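# Hang the wine glass upside down on the rack

## Task

Lift the wine glass off the table and hang it inverted on the rack, with its stem seated deep inside a vacant curl and the glass in contact with the wire alone. It fails if the glass is thrown, dropped, or slides out of the gripper by more than roughly a thumb's length, or if a glass standing on its foot tips over while no hand holds it. Handle every glass gently: striking something it was not already resting on, as hard as a thumb-length drop would, may fail the task. The rack must stay upright, the glass already on the rack must keep hanging straight in its own curl, and nothing may be knocked or placed off the table. The result must hold without the robot's help: open the gripper and pull the arm away at the end.

## Robot and tools

ROBOT. Two six-joint arms, left_arm and right_arm, each with a two-finger parallel gripper. Base poses in the scene frame: left_arm at (+0.031, +0.322, 0) m with quat_wxyz (+0.998, 0, 0, +0.056); right_arm at (+0.034, -0.371, 0) m with quat_wxyz (+0.999, 0, 0, -0.052).

FRAMES. Every reported hand pose uses one shared scene frame. Its origin lies on the table surface midway between the arms, +z is up, +x reaches out over the table, and left_arm sits on the +y side. The names left and right describe arms, not image sides. On a gripper, the fingers extend along its +z axis and close along its y axis. end_effector_position is the point between the pads, about 1 cm back from the fingertips. Printed hand positions can be a little wrong, more so far from the base.

execute_actions. Argument "actions" is a list holding zero or one item; optional "pictures" (boolean) requests camera images. An empty list sends nothing and returns the state with pictures. A motion item is {"rows": [...], "steps": n}: n from 1 to 15 (default 15), each step lasting 1/30 s; in practice give at least 10 steps. rows holds 1 to 15 rows, one per step, the final row reused for any remaining steps. Every row is a single list of 14 numbers covering both arms, even if only one moves: left_arm waist, shoulder, elbow, wrist pitch, wrist yaw, wrist roll, grip, then right_arm in that same order. The six joint values are absolute target angles in radians (same form as Joint positions), not offsets. Ranges per arm: waist -2.618 to 3.054, shoulder 0.000 to 3.142, elbow 0.000 to 3.142, wrist pitch -1.571 to 1.571, wrist yaw -1.571 to 1.571, wrist roll -2.094 to 2.094. The grip value is an absolute setting from -1 (shut) to +1 (wide open). A target more than 0.036 rad beyond a range end, and further out than the current angle, gets the whole call refused (nothing is sent). True ends may differ from the listed ones by up to 0.036 rad; commands past them are clipped and reported as "joint sent to its limit", possibly for an earlier action. A wait item is {"steps": n} with n up to 300, counted from the previous result and including your reply time.

MOTION. Each joint's sent target is kept within a lead of its measured angle: 0.202 rad waist, 0.258 shoulder, 0.238 elbow, 0.573 wrist pitch, 0.522 wrist yaw and roll. If targets would shift a gripper more than 70 mm from where it is, all are pulled back toward the current angles, so large moves take several actions. Friction may leave a joint up to 0.031 rad short, and smaller requested changes may not happen. Each result is captured 10 steps before its action ends; those steps run afterwards while you compose the next reply, and the simulation keeps going during replies. Arms continue toward the last row until everything has nearly stopped or a step is HELD.

GRIPPING. grip_measured gives the gripper motor position on the -1..+1 scale. Pads touch at about -0.94; each millimetre of object width adds about 0.0208. Each gripper has its own constant bias of up to about 0.02. Commanding below the object's width reading squeezes harder (up to roughly 50 to 62 N per pad); fingers stop on contact while the motor keeps going. To keep a hold, keep sending the same closing value. For a glass, squeeze gently.

RESULTS. A state line `left_arm: …` | `right_arm: …` gives each gripper's position (m) and quat_wxyz. Joint positions list six angles (rad) plus opening in metres (0.093 open to 0.000 closed, error about 1 mm; on a held rigid object it can read up to about 12 mm below its width). Joint velocities follow. HELD marks steps where your row was partly or wholly not sent; "joint command not followed" means a clearance check altered targets. MOTOR HOT appears from 75 °C; at 90 °C an arm halts for 10 s, and at 100 °C it goes limp and drops; both produce OVER-TEMPERATURE FAULT. Holding loads heats motors, even while you think.

zoom_image. Arguments: "camera" (cam_high, cam_low, cam_left_wrist, cam_right_wrist) and "region" [x0, y0, x1, y1] in pixels of that camera's latest 504x504 image, top-left origin, at most 504 by 504. Calibration (K, distortion, T_world_to_cam) is supplied per camera; wrist camera poses follow the arm's joint readings.

read_manual. Optional "section", only "licences"; returns licence text, no motion.

finished_scene. Argument "scene": the number of the current scene.

AVOID. Dropping or sliding the glass out of the hand, banging glasses into anything, tipping a standing glass, toppling the rack, disturbing the hanging glass, knocking anything off the table, and arms striking or pushing each other. Loose objects may occasionally get a brief external push.

Each tool is called after ">>>" as a command line: name --argument value for each argument, lists and objects as JSON in quotes; but a table of rows of numbers goes row by row, as --pt "numbers of a row", without its own name.

## Session

>>> execute_actions --actions '[]'

Scene clock: 0.00 s of 4800.00 s.
left_arm: end_effector_position=(+0.1856, +0.5323, +0.3363) grip_measured=+0.988 end_effector_quat_wxyz=(+0.068, +0.090, +0.951, +0.286) | right_arm: end_effector_position=(+0.2548, -0.7092, +0.3922) grip_measured=+1.000 end_effector_quat_wxyz=(+0.542, +0.668, +0.293, +0.416)
Joint positions: left_arm=[ 0.659  1.297  1.803 -1.531 -0.258  1.032  0.093] | right_arm=[-1.19   1.286  1.217 -0.024 -0.789  1.747  0.093]
Joint velocities: left_arm=[ 0.012  0.027  0.002  0.007 -0.007 -0.022  0.   ] | right_arm=[ 0.002 -0.002 -0.002 -0.051 -0.007 -0.037  0.   ]
Motor temperatures (°C, as the motors report them): left_arm=[22 23 24 25 24 25] | right_arm=[22 21 21 23 23 23]

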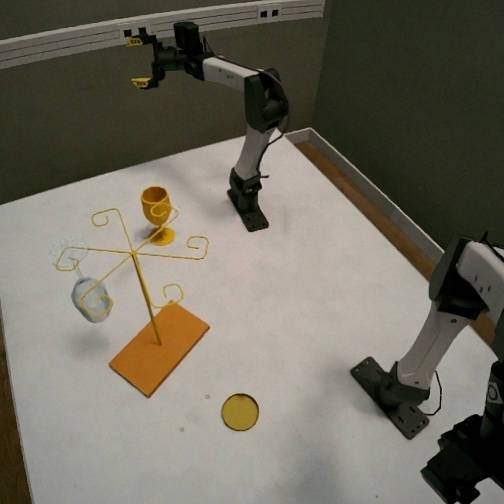

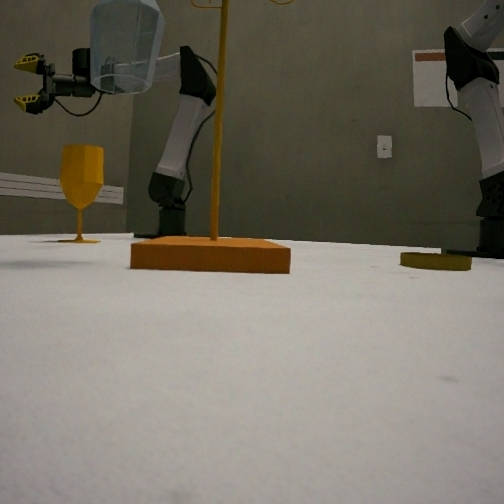

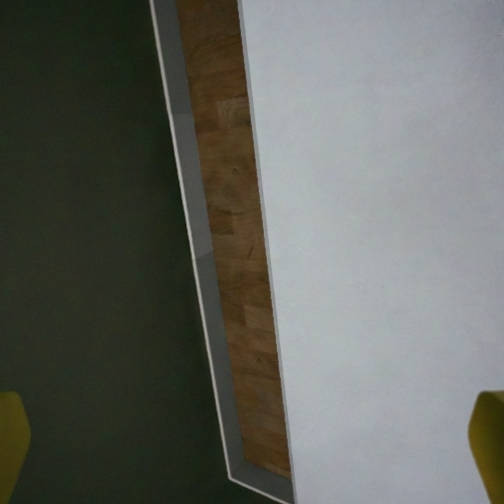

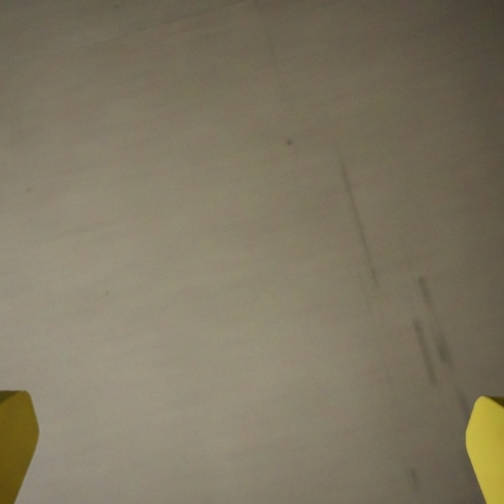

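>>> execute_actions --actions '[{"rows":[[0.659,1.297,1.803,-1.531,-0.258,1.032,1,-1.1,1.853,0.737,-0.455,-1.571,1.571,1]]}]'

>>> execute_actions --actions '[{"steps":40}]' --pictures true

>>> zoom_image --camera "cam_high" --region '[40,150,240,330]'

Scene clock: 1.73 s of 4800.00 s.
left_arm: end_effector_position=(+0.1856, +0.5323, +0.3363) grip_measured=+0.988 end_effector_quat_wxyz=(+0.068, +0.090, +0.951, +0.286) | right_arm: end_effector_position=(+0.2780, -0.6940, +0.3327) grip_measured=+1.000 end_effector_quat_wxyz=(+0.444, +0.688, +0.331, +0.469)
Joint positions: left_arm=[ 0.659  1.297  1.803 -1.531 -0.258  1.032  0.093] | right_arm=[-1.163  1.353  1.154 -0.087 -0.937  1.702  0.093]
Joint velocities: left_arm=[ 0.002 -0.007  0.002  0.081  0.022 -0.007  0.   ] | right_arm=[ 0.164  0.667 -0.574 -0.491 -0.916 -0.256  0.   ]
Motor temperatures (°C, as the motors report them): left_arm=[22 23 25 25 24 25] | right_arm=[22 21 21 23 23 23]
Steps of this call (steps 1 to 47: nothing new was sent; steps 48 to 52: the first 5 steps of this action). Readings (joint positions):
48: left_arm=[0.659 1.297 1.803 -1.531 -0.258 1.032] | right_arm=[-1.188 1.291 1.213 -0.029 -0.810 1.738]
49: left_arm=[0.659 1.297 1.803 -1.531 -0.258 1.032] | right_arm=[-1.183 1.299 1.204 -0.039 -0.840 1.728]
51: left_arm=[0.659 1.297 1.803 -1.531 -0.258 1.032] | right_arm=[-1.169 1.331 1.174 -0.069 -0.904 1.711]
52: the state above

Scene clock: 3.07 s of 4800.00 s.
left_arm: end_effector_position=(+0.1856, +0.5323, +0.3363) grip_measured=+0.988 end_effector_quat_wxyz=(+0.068, +0.090, +0.951, +0.286) | right_arm: end_effector_position=(+0.2836, -0.5561, +0.1060) grip_measured=+1.000 end_effector_quat_wxyz=(-0.111, +0.694, +0.141, +0.697)
Joint positions: left_arm=[ 0.659  1.297  1.803 -1.531 -0.258  1.032  0.093] | right_arm=[-1.108  1.836  0.756 -0.441 -1.567  1.578  0.093]
Joint velocities: left_arm=[ 0.012 -0.002 -0.012 -0.022  0.037 -0.037 -0.   ] | right_arm=[-0.027  0.017 -0.002  0.037 -0.022 -0.066  0.   ]
Motor temperatures (°C, as the motors report them): left_arm=[22 23 25 25 24 25] | right_arm=[22 22 21 23 23 23]
Kept back: nothing.
Steps of this call (steps 1 to 10: the last 10 steps of your previous action; steps 11 to 40: the robot went on to your last target). Readings (joint positions):
1: left_arm=[0.659 1.297 1.803 -1.531 -0.258 1.032] | right_arm=[-1.157 1.378 1.133 -0.106 -0.970 1.694]
2: left_arm=[0.659 1.297 1.803 -1.531 -0.258 1.032] | right_arm=[-1.152 1.406 1.109 -0.124 -1.006 1.687]
4: left_arm=[0.659 1.297 1.803 -1.531 -0.258 1.032] | right_arm=[-1.143 1.469 1.057 -0.162 -1.080 1.671]
8: left_arm=[0.659 1.297 1.803 -1.531 -0.258 1.032] | right_arm=[-1.129 1.621 0.932 -0.232 -1.222 1.644]
40: the state above
camera_calibration (this result's frames):
cam_right_wrist: T_world_to_cam=[[-0.338062, 0.938975, -0.0635629, 0.624933], [-0.40029, -0.0823346, 0.912682, 0.00992632], [0.851752, 0.333987, 0.403697, -0.0226316], [0, 0, 0, 1]] pos_world=[0.234516, -0.57842, 0.0397993]

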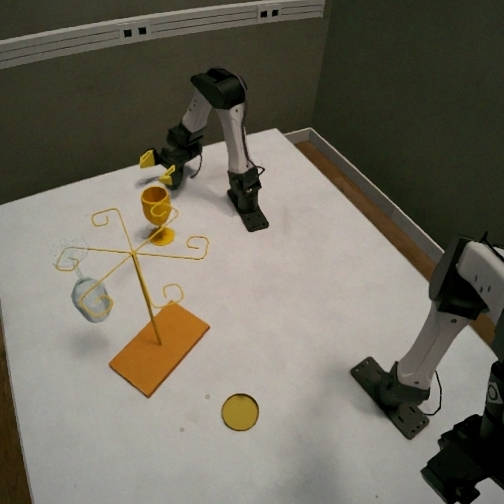

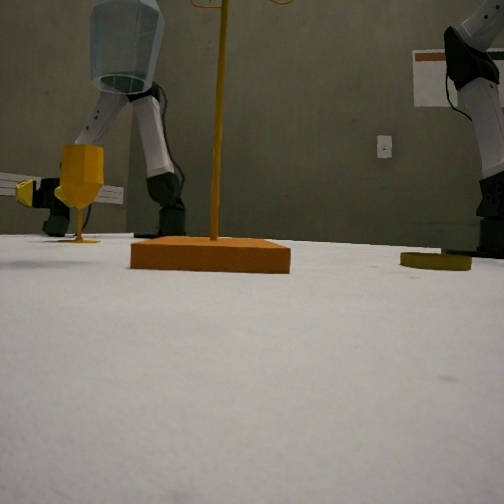

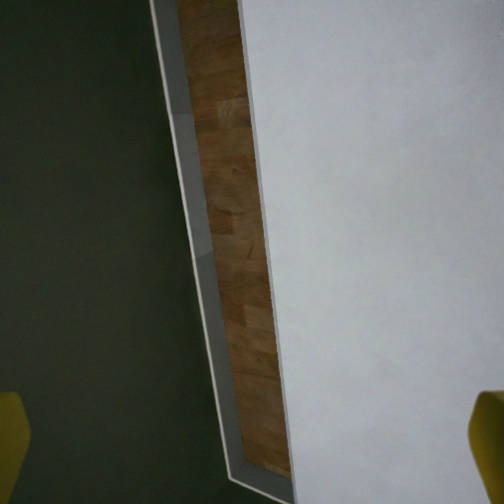

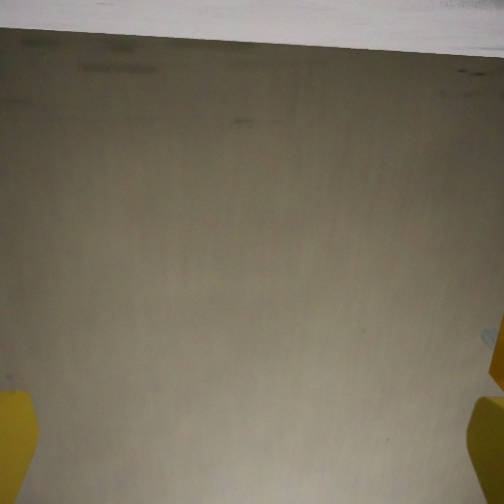

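Region (40, 150, 240, 330) of cam_high's 504x504 image, scaled by 2.520, with more detail than that image has; it fills the top 454 rows of this view, and the rest is white.

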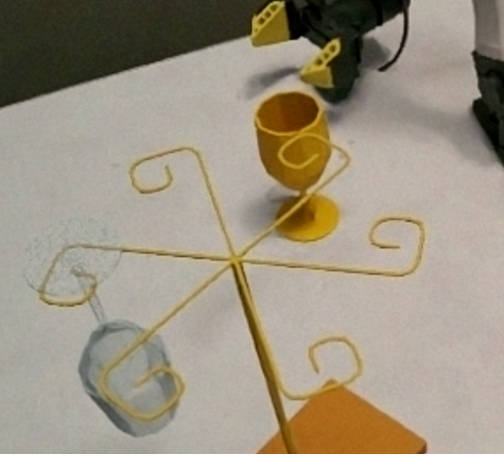

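>>> execute_actions --actions '[{"rows":[[0.659,1.297,1.803,-1.531,-0.258,1.032,1,-1.2,1.554,0.995,-1.012,-1.571,-1.571,1]]}]'

>>> execute_actions --actions '[{"steps":40}]'

>>> execute_actions --actions '[{"rows":[[0.659,1.297,1.803,-1.531,-0.258,1.032,1,-0.5,1.554,0.995,-1.012,-1.571,-1.571,1]]}]'

>>> execute_actions --actions '[{"steps":25}]' --pictures true

Scene clock: 3.77 s of 4800.00 s.
left_arm: end_effector_position=(+0.1856, +0.5323, +0.3363) grip_measured=+0.988 end_effector_quat_wxyz=(+0.068, +0.090, +0.951, +0.286) | right_arm: end_effector_position=(+0.2732, -0.5817, +0.1847) grip_measured=+1.000 end_effector_quat_wxyz=(+0.058, +0.664, +0.259, +0.699)
Joint positions: left_arm=[ 0.659  1.297  1.803 -1.531 -0.258  1.032  0.093] | right_arm=[-1.176  1.643  0.926 -0.753 -1.554  1.216  0.093]
Joint velocities: left_arm=[-0.002  0.012  0.007 -0.022 -0.007  0.037 -0.   ] | right_arm=[-0.403 -1.404  1.155 -1.473 -0.066 -2.806  0.   ]
Motor temperatures (°C, as the motors report them): left_arm=[22 23 25 25 24 25] | right_arm=[22 22 21 23 23 23]
Steps of this call (steps 1 to 15: the robot went on to your last target; step 16: nothing new was sent; steps 17 to 21: the first 5 steps of this action). Readings (joint positions):
17: left_arm=[0.659 1.297 1.803 -1.531 -0.258 1.032] | right_arm=[-1.115 1.821 0.777 -0.506 -1.558 1.526]
18: left_arm=[0.659 1.297 1.803 -1.531 -0.258 1.032] | right_arm=[-1.128 1.788 0.805 -0.580 -1.553 1.464]
20: left_arm=[0.659 1.297 1.803 -1.531 -0.258 1.032] | right_arm=[-1.161 1.692 0.884 -0.699 -1.553 1.314]
21: the state above

Scene clock: 5.10 s of 4800.00 s.
left_arm: end_effector_position=(+0.1856, +0.5323, +0.3363) grip_measured=+0.988 end_effector_quat_wxyz=(+0.068, +0.090, +0.951, +0.286) | right_arm: end_effector_position=(+0.2647, -0.5722, +0.2304) grip_measured=+1.000 end_effector_quat_wxyz=(+0.704, -0.100, +0.698, +0.090)
Joint positions: left_arm=[ 0.659  1.297  1.803 -1.531 -0.258  1.032  0.093] | right_arm=[-1.197  1.542  1.004 -1.    -1.577 -1.553  0.093]
Joint velocities: left_arm=[-0.002  0.007 -0.002  0.007 -0.051  0.022  0.   ] | right_arm=[ 0.012  0.002 -0.022 -0.051 -0.037 -0.022  0.   ]
Motor temperatures (°C, as the motors report them): left_arm=[22 23 25 25 24 25] | right_arm=[22 22 21 23 23 23]
Kept back: nothing.
Steps of this call (steps 1 to 10: the last 10 steps of your previous action; steps 11 to 40: the robot went on to your last target). Readings (joint positions):
1: left_arm=[0.659 1.297 1.803 -1.531 -0.258 1.032] | right_arm=[-1.188 1.600 0.961 -0.795 -1.560 1.115]
2: left_arm=[0.659 1.297 1.803 -1.531 -0.258 1.032] | right_arm=[-1.195 1.568 0.986 -0.827 -1.567 1.015]
4: left_arm=[0.659 1.297 1.803 -1.531 -0.258 1.032] | right_arm=[-1.197 1.539 1.004 -0.878 -1.578 0.813]
8: left_arm=[0.659 1.297 1.803 -1.531 -0.258 1.032] | right_arm=[-1.197 1.542 1.004 -0.952 -1.577 0.413]
40: the state above

Scene clock: 5.27 s of 4800.00 s.
left_arm: end_effector_position=(+0.1856, +0.5323, +0.3363) grip_measured=+0.988 end_effector_quat_wxyz=(+0.068, +0.090, +0.951, +0.286) | right_arm: end_effector_position=(+0.3158, -0.4911, +0.2304) grip_measured=+1.000 end_effector_quat_wxyz=(+0.681, -0.211, +0.673, +0.197)
Joint positions: left_arm=[ 0.659  1.297  1.803 -1.531 -0.258  1.032  0.093] | right_arm=[-0.883  1.542  1.004 -0.998 -1.577 -1.56   0.093]
Joint velocities: left_arm=[ 0.002 -0.012 -0.002 -0.051  0.081 -0.037  0.   ] | right_arm=[ 2.166 -0.002  0.007 -0.022 -0.11   0.007  0.   ]
Motor temperatures (°C, as the motors report them): left_arm=[22 23 25 25 24 25] | right_arm=[22 22 21 23 23 23]
Steps of this call (steps 1 to 5: the first 5 steps of this action). Readings (joint positions):
1: left_arm=[0.659 1.297 1.803 -1.531 -0.258 1.032] | right_arm=[-1.171 1.542 1.004 -0.999 -1.577 -1.555]
2: left_arm=[0.659 1.297 1.803 -1.531 -0.258 1.032] | right_arm=[-1.110 1.542 1.004 -0.998 -1.577 -1.557]
4: left_arm=[0.659 1.297 1.803 -1.531 -0.258 1.032] | right_arm=[-0.960 1.542 1.004 -0.998 -1.577 -1.559]
5: the state above

Scene clock: 6.10 s of 4800.00 s.
left_arm: end_effector_position=(+0.1856, +0.5323, +0.3363) grip_measured=+0.988 end_effector_quat_wxyz=(+0.068, +0.090, +0.951, +0.286) | right_arm: end_effector_position=(+0.3403, -0.3748, +0.2304) grip_measured=+1.000 end_effector_quat_wxyz=(+0.631, -0.337, +0.619, +0.325)
Joint positions: left_arm=[ 0.659  1.297  1.803 -1.531 -0.258  1.032  0.093] | right_arm=[-0.493  1.542  1.004 -1.002 -1.577 -1.563  0.093]
Joint velocities: left_arm=[-0.022  0.017  0.022 -0.022  0.022 -0.007 -0.   ] | right_arm=[-0.007 -0.002 -0.002 -0.037 -0.007 -0.022  0.   ]
Motor temperatures (°C, as the motors report them): left_arm=[22 23 25 25 24 25] | right_arm=[22 22 21 23 23 23]
Kept back: nothing.
Steps of this call (steps 1 to 10: the last 10 steps of your previous action; steps 11 to 25: the robot went on to your last target). Readings (joint positions):
1: left_arm=[0.659 1.297 1.803 -1.531 -0.258 1.032] | right_arm=[-0.807 1.542 1.004 -0.998 -1.577 -1.560]
2: left_arm=[0.659 1.297 1.803 -1.531 -0.258 1.032] | right_arm=[-0.730 1.542 1.004 -0.998 -1.577 -1.561]
4: left_arm=[0.659 1.297 1.803 -1.531 -0.258 1.032] | right_arm=[-0.584 1.542 1.004 -0.998 -1.577 -1.562]
8: left_arm=[0.659 1.297 1.803 -1.531 -0.258 1.032] | right_arm=[-0.492 1.542 1.004 -1.002 -1.577 -1.563]
25: the state above
camera_calibration (this result's frames):
cam_right_wrist: T_world_to_cam=[[0.834007, -0.549964, 0.0444156, -0.500049], [-0.187176, -0.357734, -0.914873, 0.179313], [0.519036, 0.754696, -0.401292, 0.274753], [0, 0, 0, 1]] pos_world=[0.308, -0.418218, 0.296515]

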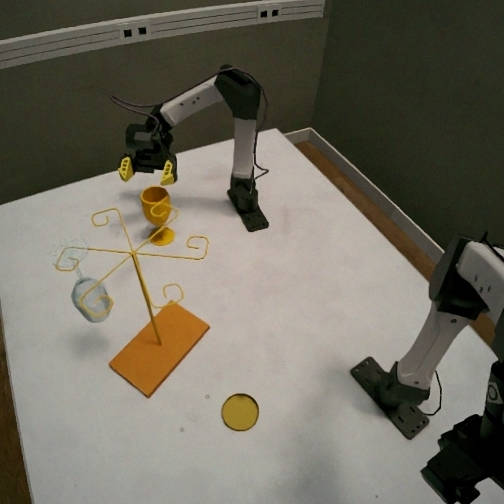

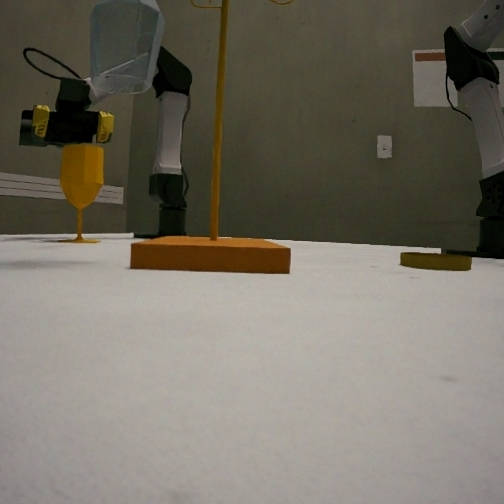

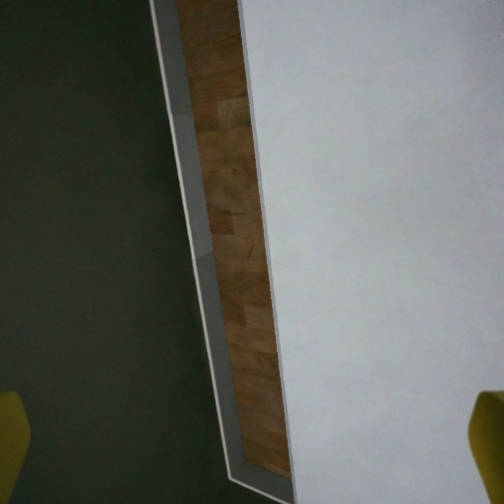

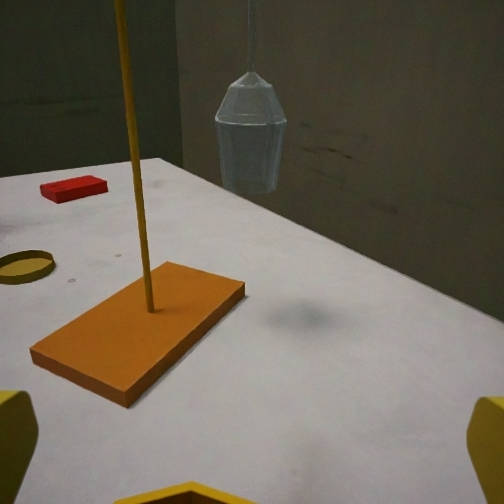

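>>> execute_actions --actions '[{"rows":[[0.659,1.297,1.803,-1.531,-0.258,1.032,1,-0.45,1.56,0.845,-0.87,-1.571,-1.571,1]]}]'

>>> execute_actions --actions '[{"steps":15}]' --pictures true

Scene clock: 6.53 s of 4800.00 s.
left_arm: end_effector_position=(+0.1856, +0.5323, +0.3363) grip_measured=+0.988 end_effector_quat_wxyz=(+0.068, +0.090, +0.951, +0.286) | right_arm: end_effector_position=(+0.3255, -0.3544, +0.1933) grip_measured=+1.000 end_effector_quat_wxyz=(+0.610, -0.324, +0.627, +0.360)
Joint positions: left_arm=[ 0.659  1.297  1.803 -1.531 -0.258  1.032  0.093] | right_arm=[-0.456  1.553  0.858 -0.925 -1.574 -1.565  0.093]
Joint velocities: left_arm=[-0.012 -0.002  0.032  0.007 -0.037 -0.037  0.   ] | right_arm=[ 0.066  0.11  -0.408  0.081  0.081 -0.022  0.   ]
Motor temperatures (°C, as the motors report them): left_arm=[22 23 25 25 24 25] | right_arm=[22 22 21 23 23 23]
Steps of this call (steps 1 to 8: the robot went on to your last target; steps 9 to 13: the first 5 steps of this action). Readings (joint positions):
9: left_arm=[0.659 1.297 1.803 -1.531 -0.258 1.032] | right_arm=[-0.488 1.541 0.982 -0.971 -1.583 -1.564]
10: left_arm=[0.659 1.297 1.803 -1.531 -0.258 1.032] | right_arm=[-0.479 1.540 0.945 -0.946 -1.585 -1.565]
12: left_arm=[0.659 1.297 1.803 -1.531 -0.258 1.032] | right_arm=[-0.461 1.549 0.877 -0.929 -1.578 -1.565]
13: the state above

Scene clock: 7.03 s of 4800.00 s.
left_arm: end_effector_position=(+0.1856, +0.5323, +0.3363) grip_measured=+0.988 end_effector_quat_wxyz=(+0.068, +0.090, +0.951, +0.286) | right_arm: end_effector_position=(+0.3265, -0.3546, +0.1897) grip_measured=+1.000 end_effector_quat_wxyz=(+0.613, -0.334, +0.623, +0.352)
Joint positions: left_arm=[ 0.659  1.297  1.803 -1.531 -0.258  1.032  0.093] | right_arm=[-0.455  1.556  0.848 -0.885 -1.571 -1.565  0.093]
Joint velocities: left_arm=[ 0.012  0.012 -0.017 -0.037  0.066  0.022 -0.   ] | right_arm=[ 0.002 -0.002 -0.007 -0.037 -0.051 -0.051  0.   ]
Motor temperatures (°C, as the motors report them): left_arm=[22 23 25 26 24 25] | right_arm=[22 22 22 23 23 23]
Kept back: nothing.
Steps of this call (steps 1 to 10: the last 10 steps of your previous action; steps 11 to 15: the robot went on to your last target). Readings (joint positions):
1: left_arm=[0.659 1.297 1.803 -1.531 -0.258 1.032] | right_arm=[-0.455 1.556 0.850 -0.922 -1.572 -1.565]
2: left_arm=[0.659 1.297 1.803 -1.531 -0.258 1.032] | right_arm=[-0.455 1.556 0.848 -0.917 -1.571 -1.565]
4: left_arm=[0.659 1.297 1.803 -1.531 -0.258 1.032] | right_arm=[-0.455 1.556 0.848 -0.904 -1.571 -1.565]
8: left_arm=[0.659 1.297 1.803 -1.531 -0.258 1.032] | right_arm=[-0.455 1.556 0.848 -0.892 -1.571 -1.565]
15: the state above
camera_calibration (this result's frames):
cam_right_wrist: T_world_to_cam=[[0.855229, -0.51819, -0.00790926, -0.461348], [-0.216897, -0.344026, -0.913565, 0.161125], [0.47068, 0.783023, -0.406615, 0.277159], [0, 0, 0, 1]] pos_world=[0.299053, -0.400657, 0.256246]

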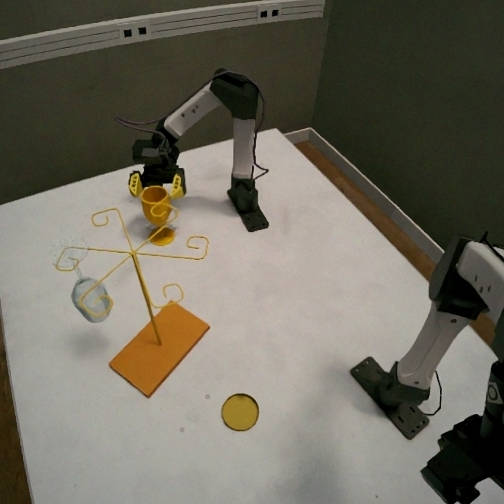

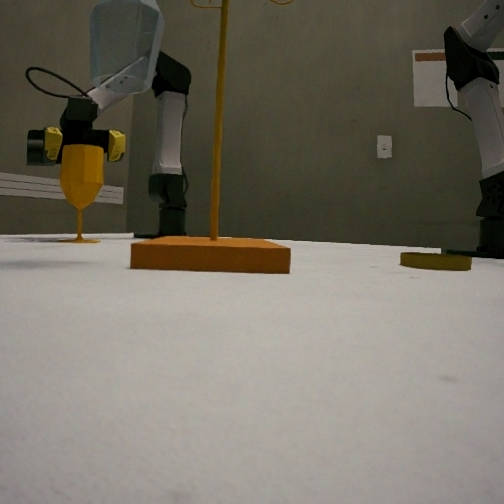

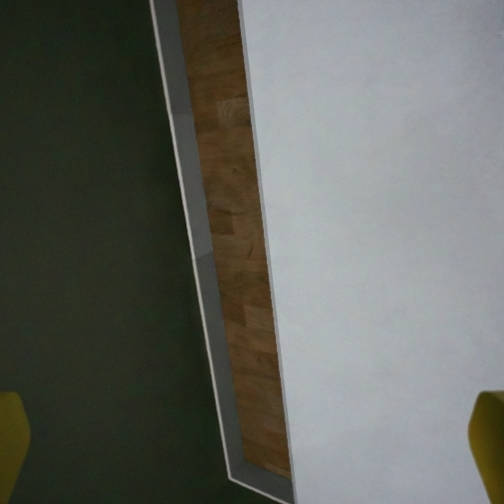

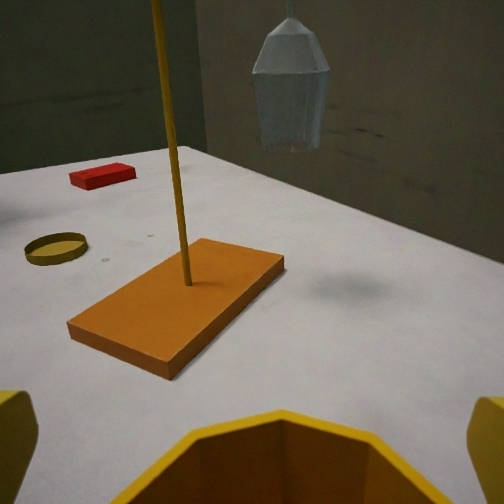

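>>> execute_actions --actions '[{"rows":[[0.659,1.297,1.803,-1.531,-0.258,1.032,1,-0.45,1.6,0.87,-0.83,-1.571,-1.571,1]],"steps":10}]'

>>> execute_actions --actions '[{"rows":[[0.659,1.297,1.803,-1.531,-0.258,1.032,1,-0.45,1.655,0.82,-0.72,-1.571,-1.571,1]],"steps":10}]'

>>> execute_actions --actions '[{"rows":[[0.659,1.297,1.803,-1.531,-0.258,1.032,1,-0.45,1.713,0.778,-0.625,-1.571,-1.571,1]]}]'

>>> execute_actions --actions '[{"steps":15}]' --pictures true

Scene clock: 7.57 s of 4800.00 s.
left_arm: end_effector_position=(+0.1856, +0.5323, +0.3363) grip_measured=+0.988 end_effector_quat_wxyz=(+0.068, +0.090, +0.951, +0.286) | right_arm: end_effector_position=(+0.3266, -0.3546, +0.1897) grip_measured=+1.000 end_effector_quat_wxyz=(+0.614, -0.334, +0.623, +0.351)
Joint positions: left_arm=[ 0.659  1.297  1.803 -1.531 -0.258  1.032  0.093] | right_arm=[-0.455  1.556  0.848 -0.884 -1.571 -1.565  0.093]
Joint velocities: left_arm=[ 0.002 -0.002 -0.012  0.095  0.051 -0.037  0.001] | right_arm=[-0.017 -0.012 -0.012 -0.051 -0.007  0.022  0.   ]
Motor temperatures (°C, as the motors report them): left_arm=[22 23 25 26 24 25] | right_arm=[22 22 22 23 23 23]
Kept back: the last 10 steps of this action.
Steps of this call (steps 1 to 15: the robot went on to your last target; step 16: nothing new was sent). Readings (joint positions):
1: left_arm=[0.659 1.297 1.803 -1.531 -0.258 1.032] | right_arm=[-0.455 1.556 0.848 -0.885 -1.571 -1.565]
2: left_arm=[0.659 1.297 1.803 -1.531 -0.258 1.032] | right_arm=[-0.455 1.556 0.848 -0.885 -1.571 -1.565]
4: left_arm=[0.659 1.297 1.803 -1.531 -0.258 1.032] | right_arm=[-0.455 1.556 0.848 -0.884 -1.571 -1.565]
8: left_arm=[0.659 1.297 1.803 -1.531 -0.258 1.032] | right_arm=[-0.455 1.556 0.848 -0.884 -1.571 -1.565]
16: the state above

Scene clock: 7.90 s of 4800.00 s.
left_arm: end_effector_position=(+0.1856, +0.5323, +0.3363) grip_measured=+0.988 end_effector_quat_wxyz=(+0.068, +0.090, +0.951, +0.286) | right_arm: end_effector_position=(+0.3312, -0.3575, +0.1832) grip_measured=+1.000 end_effector_quat_wxyz=(+0.615, -0.336, +0.622, +0.349)
Joint positions: left_arm=[ 0.659  1.297  1.803 -1.531 -0.258  1.032  0.093] | right_arm=[-0.455  1.587  0.85  -0.848 -1.571 -1.565  0.093]
Joint velocities: left_arm=[-0.007 -0.017  0.022 -0.007 -0.007 -0.037 -0.001] | right_arm=[-0.002  0.002 -0.007  0.037 -0.007 -0.022  0.   ]
Motor temperatures (°C, as the motors report them): left_arm=[22 23 25 26 24 25] | right_arm=[22 22 22 23 23 23]
Kept back: the last 10 steps of this action.
Steps of this call (steps 1 to 10: the last 10 steps of your previous action). Readings (joint positions):
1: left_arm=[0.659 1.297 1.803 -1.531 -0.258 1.032] | right_arm=[-0.455 1.560 0.848 -0.879 -1.571 -1.565]
2: left_arm=[0.659 1.297 1.803 -1.531 -0.258 1.032] | right_arm=[-0.455 1.567 0.850 -0.872 -1.571 -1.565]
4: left_arm=[0.659 1.297 1.803 -1.531 -0.258 1.032] | right_arm=[-0.455 1.581 0.850 -0.861 -1.571 -1.565]
8: left_arm=[0.659 1.297 1.803 -1.531 -0.258 1.032] | right_arm=[-0.455 1.587 0.850 -0.850 -1.571 -1.565]
10: the state above

Scene clock: 8.40 s of 4800.00 s.
left_arm: end_effector_position=(+0.1856, +0.5323, +0.3363) grip_measured=+0.988 end_effector_quat_wxyz=(+0.068, +0.090, +0.951, +0.286) | right_arm: end_effector_position=(+0.3371, -0.3612, +0.1465) grip_measured=+1.000 end_effector_quat_wxyz=(+0.617, -0.338, +0.619, +0.347)
Joint positions: left_arm=[ 0.659  1.297  1.803 -1.531 -0.258  1.032  0.093] | right_arm=[-0.455  1.699  0.795 -0.674 -1.574 -1.565  0.093]
Joint velocities: left_arm=[ 0.002 -0.007  0.017 -0.037 -0.066  0.007 -0.001] | right_arm=[-0.002  0.222 -0.193  0.227  0.007  0.022  0.   ]
Motor temperatures (°C, as the motors report them): left_arm=[22 23 25 26 24 25] | right_arm=[22 22 22 23 23 23]
Steps of this call (steps 1 to 10: the last 10 steps of your previous action; steps 11 to 15: the first 5 steps of this action). Readings (joint positions):
11: left_arm=[0.659 1.297 1.803 -1.531 -0.258 1.032] | right_arm=[-0.455 1.651 0.828 -0.728 -1.575 -1.565]
12: left_arm=[0.659 1.297 1.803 -1.531 -0.258 1.032] | right_arm=[-0.455 1.663 0.821 -0.707 -1.576 -1.565]
14: left_arm=[0.659 1.297 1.803 -1.531 -0.258 1.032] | right_arm=[-0.455 1.690 0.803 -0.681 -1.575 -1.565]
15: the state above

Scene clock: 8.90 s of 4800.00 s.
left_arm: end_effector_position=(+0.1856, +0.5323, +0.3363) grip_measured=+0.988 end_effector_quat_wxyz=(+0.068, +0.090, +0.951, +0.286) | right_arm: end_effector_position=(+0.3381, -0.3618, +0.1437) grip_measured=+1.000 end_effector_quat_wxyz=(+0.621, -0.345, +0.616, +0.341)
Joint positions: left_arm=[ 0.659  1.297  1.803 -1.531 -0.258  1.032  0.093] | right_arm=[-0.455  1.705  0.789 -0.64  -1.573 -1.565  0.093]
Joint velocities: left_arm=[-0.022 -0.022  0.017 -0.081  0.007 -0.051 -0.   ] | right_arm=[ 0.007  0.002  0.007 -0.007  0.037 -0.022  0.   ]
Motor temperatures (°C, as the motors report them): left_arm=[22 23 25 26 24 25] | right_arm=[22 22 22 23 23 23]
Kept back: nothing.
Steps of this call (steps 1 to 10: the last 10 steps of your previous action; steps 11 to 15: the robot went on to your last target). Readings (joint positions):
1: left_arm=[0.659 1.297 1.803 -1.531 -0.258 1.032] | right_arm=[-0.455 1.704 0.791 -0.668 -1.574 -1.565]
2: left_arm=[0.659 1.297 1.803 -1.531 -0.258 1.032] | right_arm=[-0.455 1.705 0.789 -0.664 -1.573 -1.565]
4: left_arm=[0.659 1.297 1.803 -1.531 -0.258 1.032] | right_arm=[-0.455 1.705 0.789 -0.655 -1.573 -1.565]
8: left_arm=[0.659 1.297 1.803 -1.531 -0.258 1.032] | right_arm=[-0.455 1.705 0.789 -0.645 -1.573 -1.565]
15: the state above
camera_calibration (this result's frames):
cam_right_wrist: T_world_to_cam=[[0.854868, -0.518006, 0.0294985, -0.480507], [-0.186816, -0.360347, -0.91392, 0.103033], [0.484046, 0.77577, -0.404821, 0.251236], [0, 0, 0, 1]] pos_world=[0.308409, -0.40668, 0.210043]

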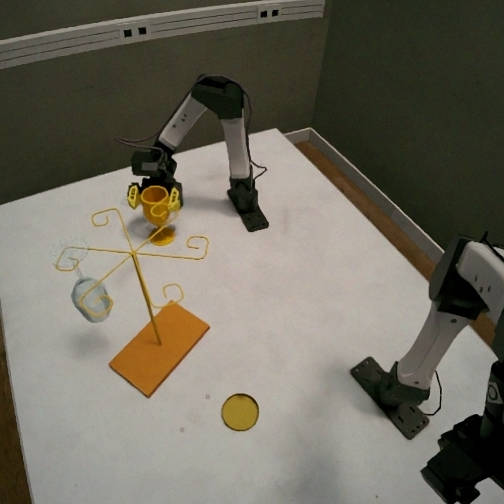

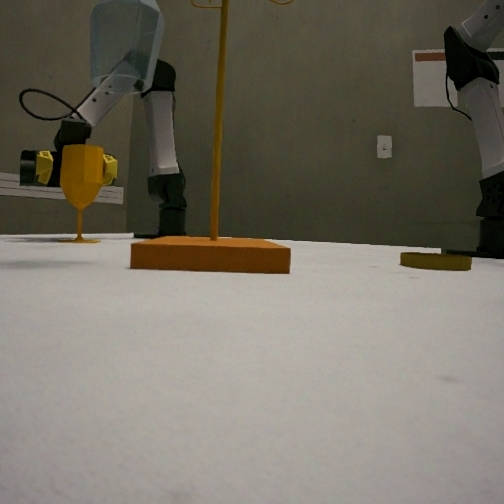

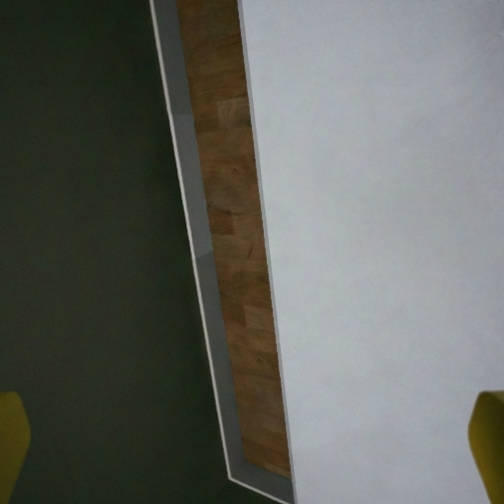

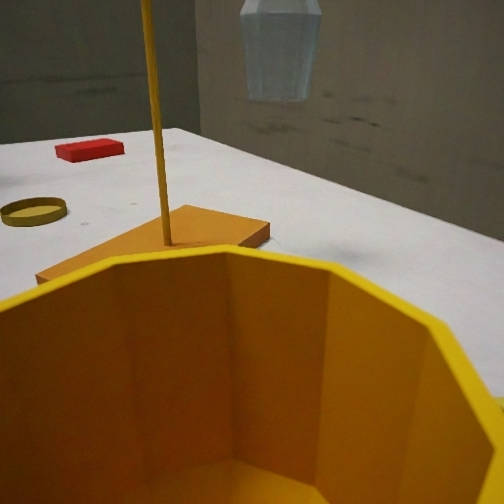

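>>> execute_actions --actions '[{"rows":[[0.659,1.297,1.803,-1.531,-0.258,1.032,1,-0.4,1.713,0.778,-0.64,-1.571,-1.571,1]]}]'

>>> execute_actions --actions '[{"rows":[[0.659,1.297,1.803,-1.531,-0.258,1.032,1,-0.4,1.713,0.778,-0.64,-1.571,-1.571,0.28]]}]'

>>> execute_actions --actions '[{"rows":[[0.659,1.297,1.803,-1.531,-0.258,1.032,1,-0.4,1.63,0.89,-0.83,-1.571,-1.571,0.28]]}]'

>>> execute_actions --actions '[{"rows":[[0.659,1.297,1.803,-1.531,-0.258,1.032,1,-0.4,1.52,1.06,-1.11,-1.571,-1.571,0.28]]}]'

>>> execute_actions --actions '[{"rows":[[0.659,1.297,1.803,-1.531,-0.258,1.032,1,-0.4,1.52,1.06,-1.11,-1.571,1.58,0.28]]}]'

>>> execute_actions --actions '[{"steps":40}]' --pictures true

Scene clock: 9.97 s of 4800.00 s.
left_arm: end_effector_position=(+0.1856, +0.5323, +0.3363) grip_measured=+0.988 end_effector_quat_wxyz=(+0.068, +0.090, +0.951, +0.286) | right_arm: end_effector_position=(+0.3374, -0.3471, +0.1437) grip_measured=+1.000 end_effector_quat_wxyz=(+0.612, -0.360, +0.607, +0.355)
Joint positions: left_arm=[ 0.659  1.297  1.803 -1.531 -0.258  1.032  0.093] | right_arm=[-0.406  1.705  0.789 -0.639 -1.573 -1.565  0.093]
Joint velocities: left_arm=[-0.002 -0.012  0.007 -0.051 -0.022 -0.081  0.001] | right_arm=[ 0.09  -0.002 -0.012  0.007 -0.022  0.007  0.   ]
Motor temperatures (°C, as the motors report them): left_arm=[22 23 25 26 24 25] | right_arm=[22 22 22 23 23 23]
Steps of this call (steps 1 to 15: the robot went on to your last target; steps 16 to 27: nothing new was sent; steps 28 to 32: the first 5 steps of this action). Readings (joint positions):
28: left_arm=[0.659 1.297 1.803 -1.531 -0.258 1.032] | right_arm=[-0.449 1.705 0.789 -0.639 -1.573 -1.565]
29: left_arm=[0.659 1.297 1.803 -1.531 -0.258 1.032] | right_arm=[-0.435 1.705 0.789 -0.639 -1.573 -1.565]
31: left_arm=[0.659 1.297 1.803 -1.531 -0.258 1.032] | right_arm=[-0.411 1.705 0.789 -0.639 -1.573 -1.565]
32: the state above

Scene clock: 10.47 s of 4800.00 s.
left_arm: end_effector_position=(+0.1856, +0.5323, +0.3363) grip_measured=+0.988 end_effector_quat_wxyz=(+0.068, +0.090, +0.951, +0.286) | right_arm: end_effector_position=(+0.3373, -0.3467, +0.1437) grip_measured=+0.421 end_effector_quat_wxyz=(+0.612, -0.361, +0.607, +0.356)
Joint positions: left_arm=[ 0.659  1.297  1.803 -1.531 -0.258  1.032  0.093] | right_arm=[-0.405  1.705  0.789 -0.639 -1.574 -1.565  0.065]
Joint velocities: left_arm=[-0.017 -0.017  0.002  0.051 -0.022 -0.051 -0.001] | right_arm=[ 0.007  0.017  0.002 -0.051 -0.051 -0.11   0.007]
Motor temperatures (°C, as the motors report them): left_arm=[22 23 25 26 24 25] | right_arm=[22 22 22 23 23 23]
Steps of this call (steps 1 to 10: the last 10 steps of your previous action; steps 11 to 15: the first 5 steps of this action). Readings (joint positions):
11: left_arm=[0.659 1.297 1.803 -1.531 -0.258 1.032] | right_arm=[-0.405 1.705 0.789 -0.639 -1.573 -1.565]
12: left_arm=[0.659 1.297 1.803 -1.531 -0.258 1.032] | right_arm=[-0.405 1.705 0.789 -0.639 -1.574 -1.565]
14: left_arm=[0.659 1.297 1.803 -1.531 -0.258 1.032] | right_arm=[-0.405 1.705 0.789 -0.639 -1.574 -1.565]
15: the state above

Scene clock: 10.97 s of 4800.00 s.
left_arm: end_effector_position=(+0.1856, +0.5323, +0.3363) grip_measured=+0.988 end_effector_quat_wxyz=(+0.068, +0.090, +0.951, +0.286) | right_arm: end_effector_position=(+0.3429, -0.3498, +0.1715) grip_measured=+0.422 end_effector_quat_wxyz=(+0.612, -0.368, +0.607, +0.348)
Joint positions: left_arm=[ 0.659  1.297  1.803 -1.531 -0.258  1.032  0.093] | right_arm=[-0.405  1.65   0.869 -0.756 -1.563 -1.566  0.065]
Joint velocities: left_arm=[-0.007 -0.017 -0.002 -0.007 -0.066 -0.095 -0.001] | right_arm=[ 0.012 -0.286  0.286 -0.286  0.007  0.007 -0.   ]
Motor temperatures (°C, as the motors report them): left_arm=[22 23 25 26 24 25] | right_arm=[22 22 22 23 23 23]
Steps of this call (steps 1 to 10: the last 10 steps of your previous action; steps 11 to 15: the first 5 steps of this action). Readings (joint positions):
11: left_arm=[0.659 1.297 1.803 -1.531 -0.258 1.032] | right_arm=[-0.405 1.701 0.802 -0.671 -1.567 -1.566]
12: left_arm=[0.659 1.297 1.803 -1.531 -0.258 1.032] | right_arm=[-0.405 1.690 0.821 -0.706 -1.563 -1.566]
14: left_arm=[0.659 1.297 1.803 -1.531 -0.258 1.032] | right_arm=[-0.405 1.661 0.857 -0.745 -1.562 -1.566]
15: the state above

Scene clock: 11.47 s of 4800.00 s.
left_arm: end_effector_position=(+0.1856, +0.5323, +0.3363) grip_measured=+0.988 end_effector_quat_wxyz=(+0.068, +0.090, +0.951, +0.286) | right_arm: end_effector_position=(+0.3446, -0.3507, +0.2354) grip_measured=+0.422 end_effector_quat_wxyz=(+0.617, -0.382, +0.602, +0.334)
Joint positions: left_arm=[ 0.659  1.297  1.803 -1.531 -0.258  1.032  0.093] | right_arm=[-0.405  1.542  1.039 -0.996 -1.556 -1.568  0.065]
Joint velocities: left_arm=[-0.007 -0.012  0.007 -0.007  0.022  0.051  0.   ] | right_arm=[-0.002 -0.593  0.554 -0.52  -0.198  0.007 -0.   ]
Motor temperatures (°C, as the motors report them): left_arm=[22 23 25 26 24 25] | right_arm=[22 22 22 23 23 23]
Steps of this call (steps 1 to 10: the last 10 steps of your previous action; steps 11 to 15: the first 5 steps of this action). Readings (joint positions):
11: left_arm=[0.659 1.297 1.803 -1.531 -0.258 1.032] | right_arm=[-0.405 1.633 0.903 -0.864 -1.551 -1.568]
12: left_arm=[0.659 1.297 1.803 -1.531 -0.258 1.032] | right_arm=[-0.405 1.617 0.941 -0.919 -1.545 -1.568]
14: left_arm=[0.659 1.297 1.803 -1.531 -0.258 1.032] | right_arm=[-0.405 1.565 1.015 -0.978 -1.550 -1.568]
15: the state above

Scene clock: 11.97 s of 4800.00 s.
left_arm: end_effector_position=(+0.1856, +0.5323, +0.3363) grip_measured=+0.988 end_effector_quat_wxyz=(+0.068, +0.090, +0.951, +0.286) | right_arm: end_effector_position=(+0.3374, -0.3467, +0.2474) grip_measured=+0.422 end_effector_quat_wxyz=(+0.509, -0.209, +0.678, +0.487)
Joint positions: left_arm=[ 0.659  1.297  1.803 -1.531 -0.258  1.032  0.093] | right_arm=[-0.405  1.516  1.058 -1.093 -1.563 -1.087  0.065]
Joint velocities: left_arm=[-0.007  0.002  0.007  0.037 -0.081 -0.007  0.   ] | right_arm=[ 0.012 -0.002  0.007 -0.066  0.007  2.733  0.   ]
Motor temperatures (°C, as the motors report them): left_arm=[22 23 25 26 24 25] | right_arm=[22 22 22 23 24 23]
Steps of this call (steps 1 to 10: the last 10 steps of your previous action; steps 11 to 15: the first 5 steps of this action). Readings (joint positions):
11: left_arm=[0.659 1.297 1.803 -1.531 -0.258 1.032] | right_arm=[-0.405 1.516 1.058 -1.087 -1.563 -1.485]
12: left_arm=[0.659 1.297 1.803 -1.531 -0.258 1.032] | right_arm=[-0.405 1.516 1.058 -1.089 -1.564 -1.385]
14: left_arm=[0.659 1.297 1.803 -1.531 -0.258 1.032] | right_arm=[-0.405 1.516 1.058 -1.092 -1.563 -1.186]
15: the state above

Scene clock: 13.30 s of 4800.00 s.
left_arm: end_effector_position=(+0.1856, +0.5323, +0.3363) grip_measured=+0.988 end_effector_quat_wxyz=(+0.068, +0.090, +0.951, +0.286) | right_arm: end_effector_position=(+0.3370, -0.3465, +0.2470) grip_measured=+0.421 end_effector_quat_wxyz=(-0.350, +0.609, +0.367, +0.610)
Joint positions: left_arm=[ 0.659  1.297  1.803 -1.531 -0.258  1.032  0.093] | right_arm=[-0.405  1.516  1.058 -1.098 -1.561  1.564  0.065]
Joint velocities: left_arm=[-0.002 -0.007 -0.007  0.022 -0.007 -0.022 -0.001] | right_arm=[-0.012 -0.002  0.002 -0.11  -0.022  0.066 -0.001]
Motor temperatures (°C, as the motors report them): left_arm=[22 23 26 26 24 25] | right_arm=[22 22 22 23 24 23]
Kept back: nothing.
Steps of this call (steps 1 to 10: the last 10 steps of your previous action; steps 11 to 40: the robot went on to your last target). Readings (joint positions):
1: left_arm=[0.659 1.297 1.803 -1.531 -0.258 1.032] | right_arm=[-0.405 1.516 1.058 -1.094 -1.563 -0.987]
2: left_arm=[0.659 1.297 1.803 -1.531 -0.258 1.032] | right_arm=[-0.405 1.516 1.058 -1.094 -1.563 -0.888]
4: left_arm=[0.659 1.297 1.803 -1.531 -0.258 1.032] | right_arm=[-0.405 1.516 1.058 -1.095 -1.562 -0.690]
8: left_arm=[0.659 1.297 1.803 -1.531 -0.258 1.032] | right_arm=[-0.405 1.516 1.058 -1.096 -1.562 -0.294]
40: the state above
camera_calibration (this result's frames):
cam_right_wrist: T_world_to_cam=[[-0.86627, 0.497749, -0.0426999, 0.475141], [-0.232399, -0.325846, 0.916414, -0.22196], [0.44223, 0.803785, 0.397947, 0.107239], [0, 0, 0, 1]] pos_world=[0.312592, -0.395023, 0.18102]

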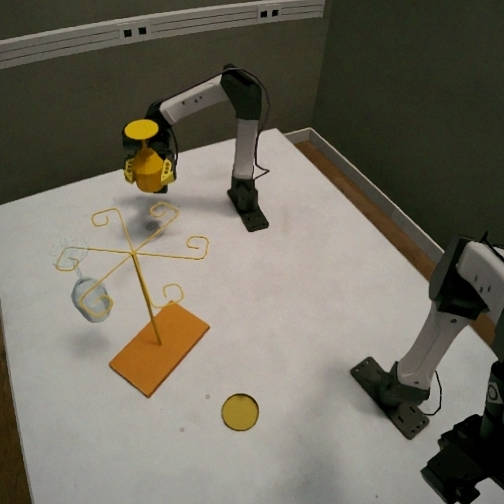

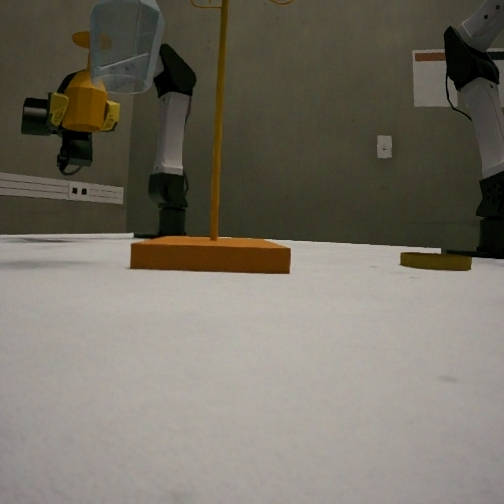

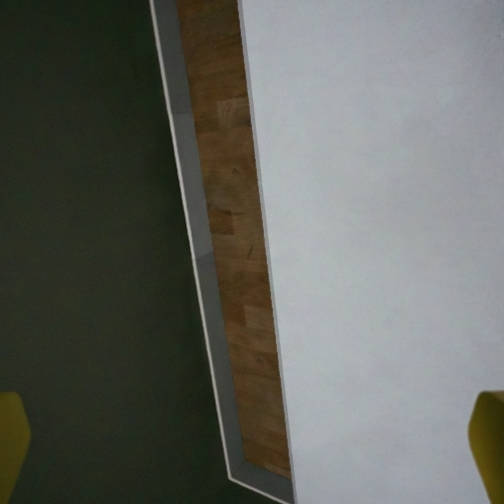

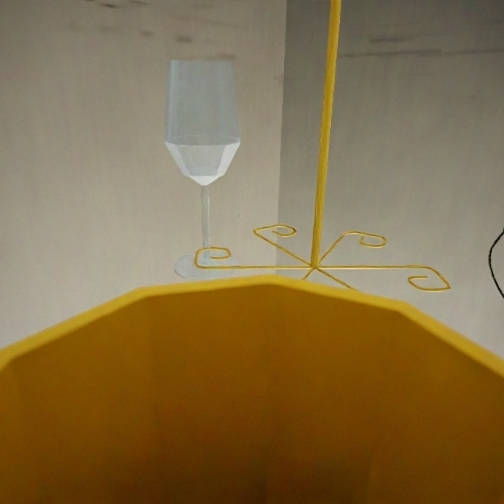

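>>> execute_actions --actions '[{"rows":[[0.659,1.297,1.803,-1.531,-0.258,1.032,1,0.14,2.006,1.66,-1.225,-1.571,1.58,0.28]]}]'

>>> execute_actions --actions '[{"steps":30}]' --pictures true

>>> zoom_image --camera "cam_high" --region '[60,130,220,280]'

Scene clock: 14.20 s of 4800.00 s.
left_arm: end_effector_position=(+0.1856, +0.5323, +0.3363) grip_measured=+0.988 end_effector_quat_wxyz=(+0.068, +0.090, +0.951, +0.286) | right_arm: end_effector_position=(+0.4067, -0.2870, +0.2410) grip_measured=+0.421 end_effector_quat_wxyz=(-0.450, +0.568, +0.425, +0.542)
Joint positions: left_arm=[ 0.659  1.297  1.803 -1.531 -0.258  1.032  0.093] | right_arm=[-0.133  1.874  1.436 -1.179 -1.564  1.575  0.065]
Joint velocities: left_arm=[-0.012  0.002  0.022 -0.007 -0.007 -0.066  0.   ] | right_arm=[ 1.629  2.156  2.181 -0.037 -0.022 -0.022 -0.   ]
Motor temperatures (°C, as the motors report them): left_arm=[22 23 26 26 24 25] | right_arm=[22 22 22 23 24 23]
Steps of this call (steps 1 to 22: the robot went on to your last target; steps 23 to 27: the first 5 steps of this action). Readings (joint positions):
23: left_arm=[0.659 1.297 1.803 -1.531 -0.258 1.032] | right_arm=[-0.377 1.554 1.102 -1.144 -1.556 1.573]
24: left_arm=[0.659 1.297 1.803 -1.531 -0.258 1.032] | right_arm=[-0.318 1.629 1.186 -1.171 -1.559 1.574]
26: left_arm=[0.659 1.297 1.803 -1.531 -0.258 1.032] | right_arm=[-0.192 1.796 1.358 -1.177 -1.564 1.575]
27: the state above

Scene clock: 15.20 s of 4800.00 s.
left_arm: end_effector_position=(+0.1856, +0.5323, +0.3363) grip_measured=+0.988 end_effector_quat_wxyz=(+0.068, +0.090, +0.951, +0.286) | right_arm: end_effector_position=(+0.4106, -0.1877, +0.2389) grip_measured=+0.421 end_effector_quat_wxyz=(+0.514, -0.501, -0.505, -0.480)
Joint positions: left_arm=[ 0.659  1.297  1.803 -1.531 -0.258  1.032  0.093] | right_arm=[ 0.141  2.023  1.64  -1.212 -1.558  1.576  0.065]
Joint velocities: left_arm=[-0.012 -0.012 -0.012 -0.022 -0.007 -0.007 -0.   ] | right_arm=[-0.007 -0.007  0.002 -0.007  0.007  0.022  0.001]
Motor temperatures (°C, as the motors report them): left_arm=[22 23 26 26 24 25] | right_arm=[22 23 22 23 24 23]
Kept back: nothing.
Steps of this call (steps 1 to 10: the last 10 steps of your previous action; steps 11 to 30: the robot went on to your last target). Readings (joint positions):
1: left_arm=[0.659 1.297 1.803 -1.531 -0.258 1.032] | right_arm=[-0.074 1.940 1.509 -1.179 -1.562 1.576]
2: left_arm=[0.659 1.297 1.803 -1.531 -0.258 1.032] | right_arm=[-0.014 1.988 1.564 -1.175 -1.561 1.576]
4: left_arm=[0.659 1.297 1.803 -1.531 -0.258 1.032] | right_arm=[0.096 2.028 1.616 -1.174 -1.559 1.576]
8: left_arm=[0.659 1.297 1.803 -1.531 -0.258 1.032] | right_arm=[0.176 2.024 1.638 -1.196 -1.558 1.576]
30: the state above
All arms were judged still, so your last target was given up. Only a new action makes them travel on or press farther. Fingers that are still opening or closing keep moving.
camera_calibration (this result's frames):
cam_right_wrist: T_world_to_cam=[[-0.999657, -0.0246834, 0.00874548, 0.403833], [0.017787, -0.394912, 0.918547, -0.261865], [-0.0192191, 0.918387, 0.395216, 0.16192], [0, 0, 0, 1]] pos_world=[0.411464, -0.242152, 0.17301]

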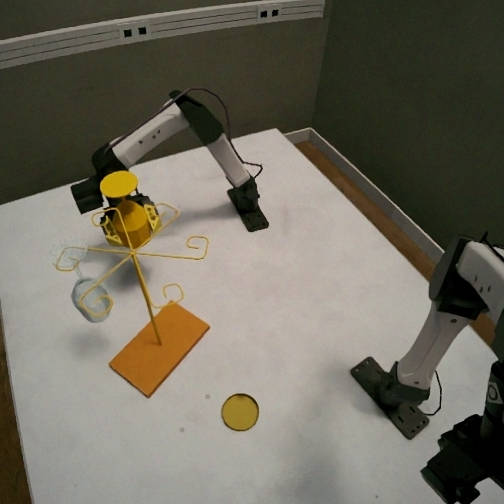

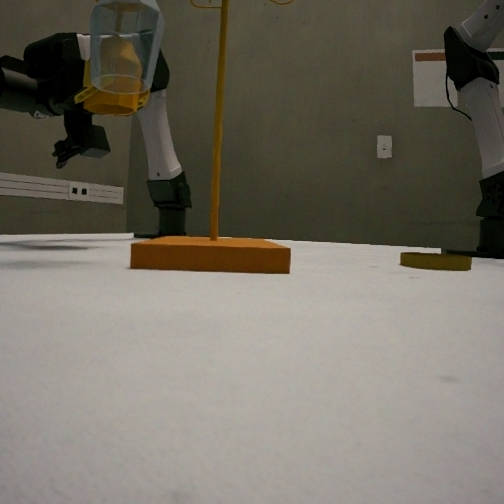

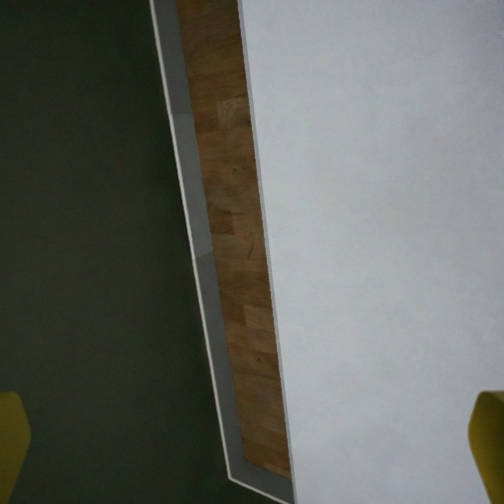

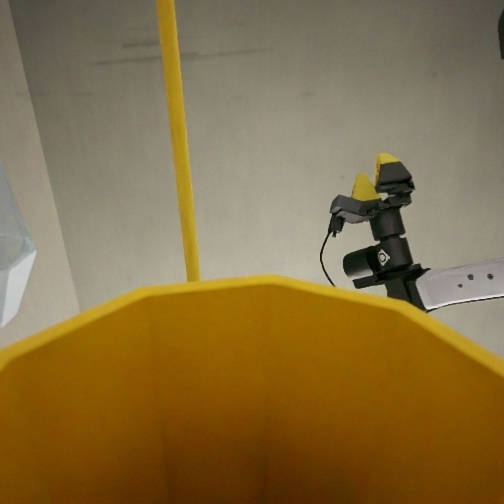

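Region (60, 130, 220, 280) of cam_high's 504x504 image, scaled by 3.150, with more detail than that image has; it fills the top 472 rows of this view, and the rest is white.

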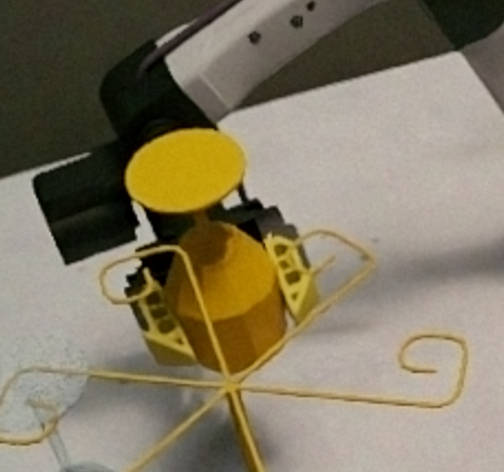

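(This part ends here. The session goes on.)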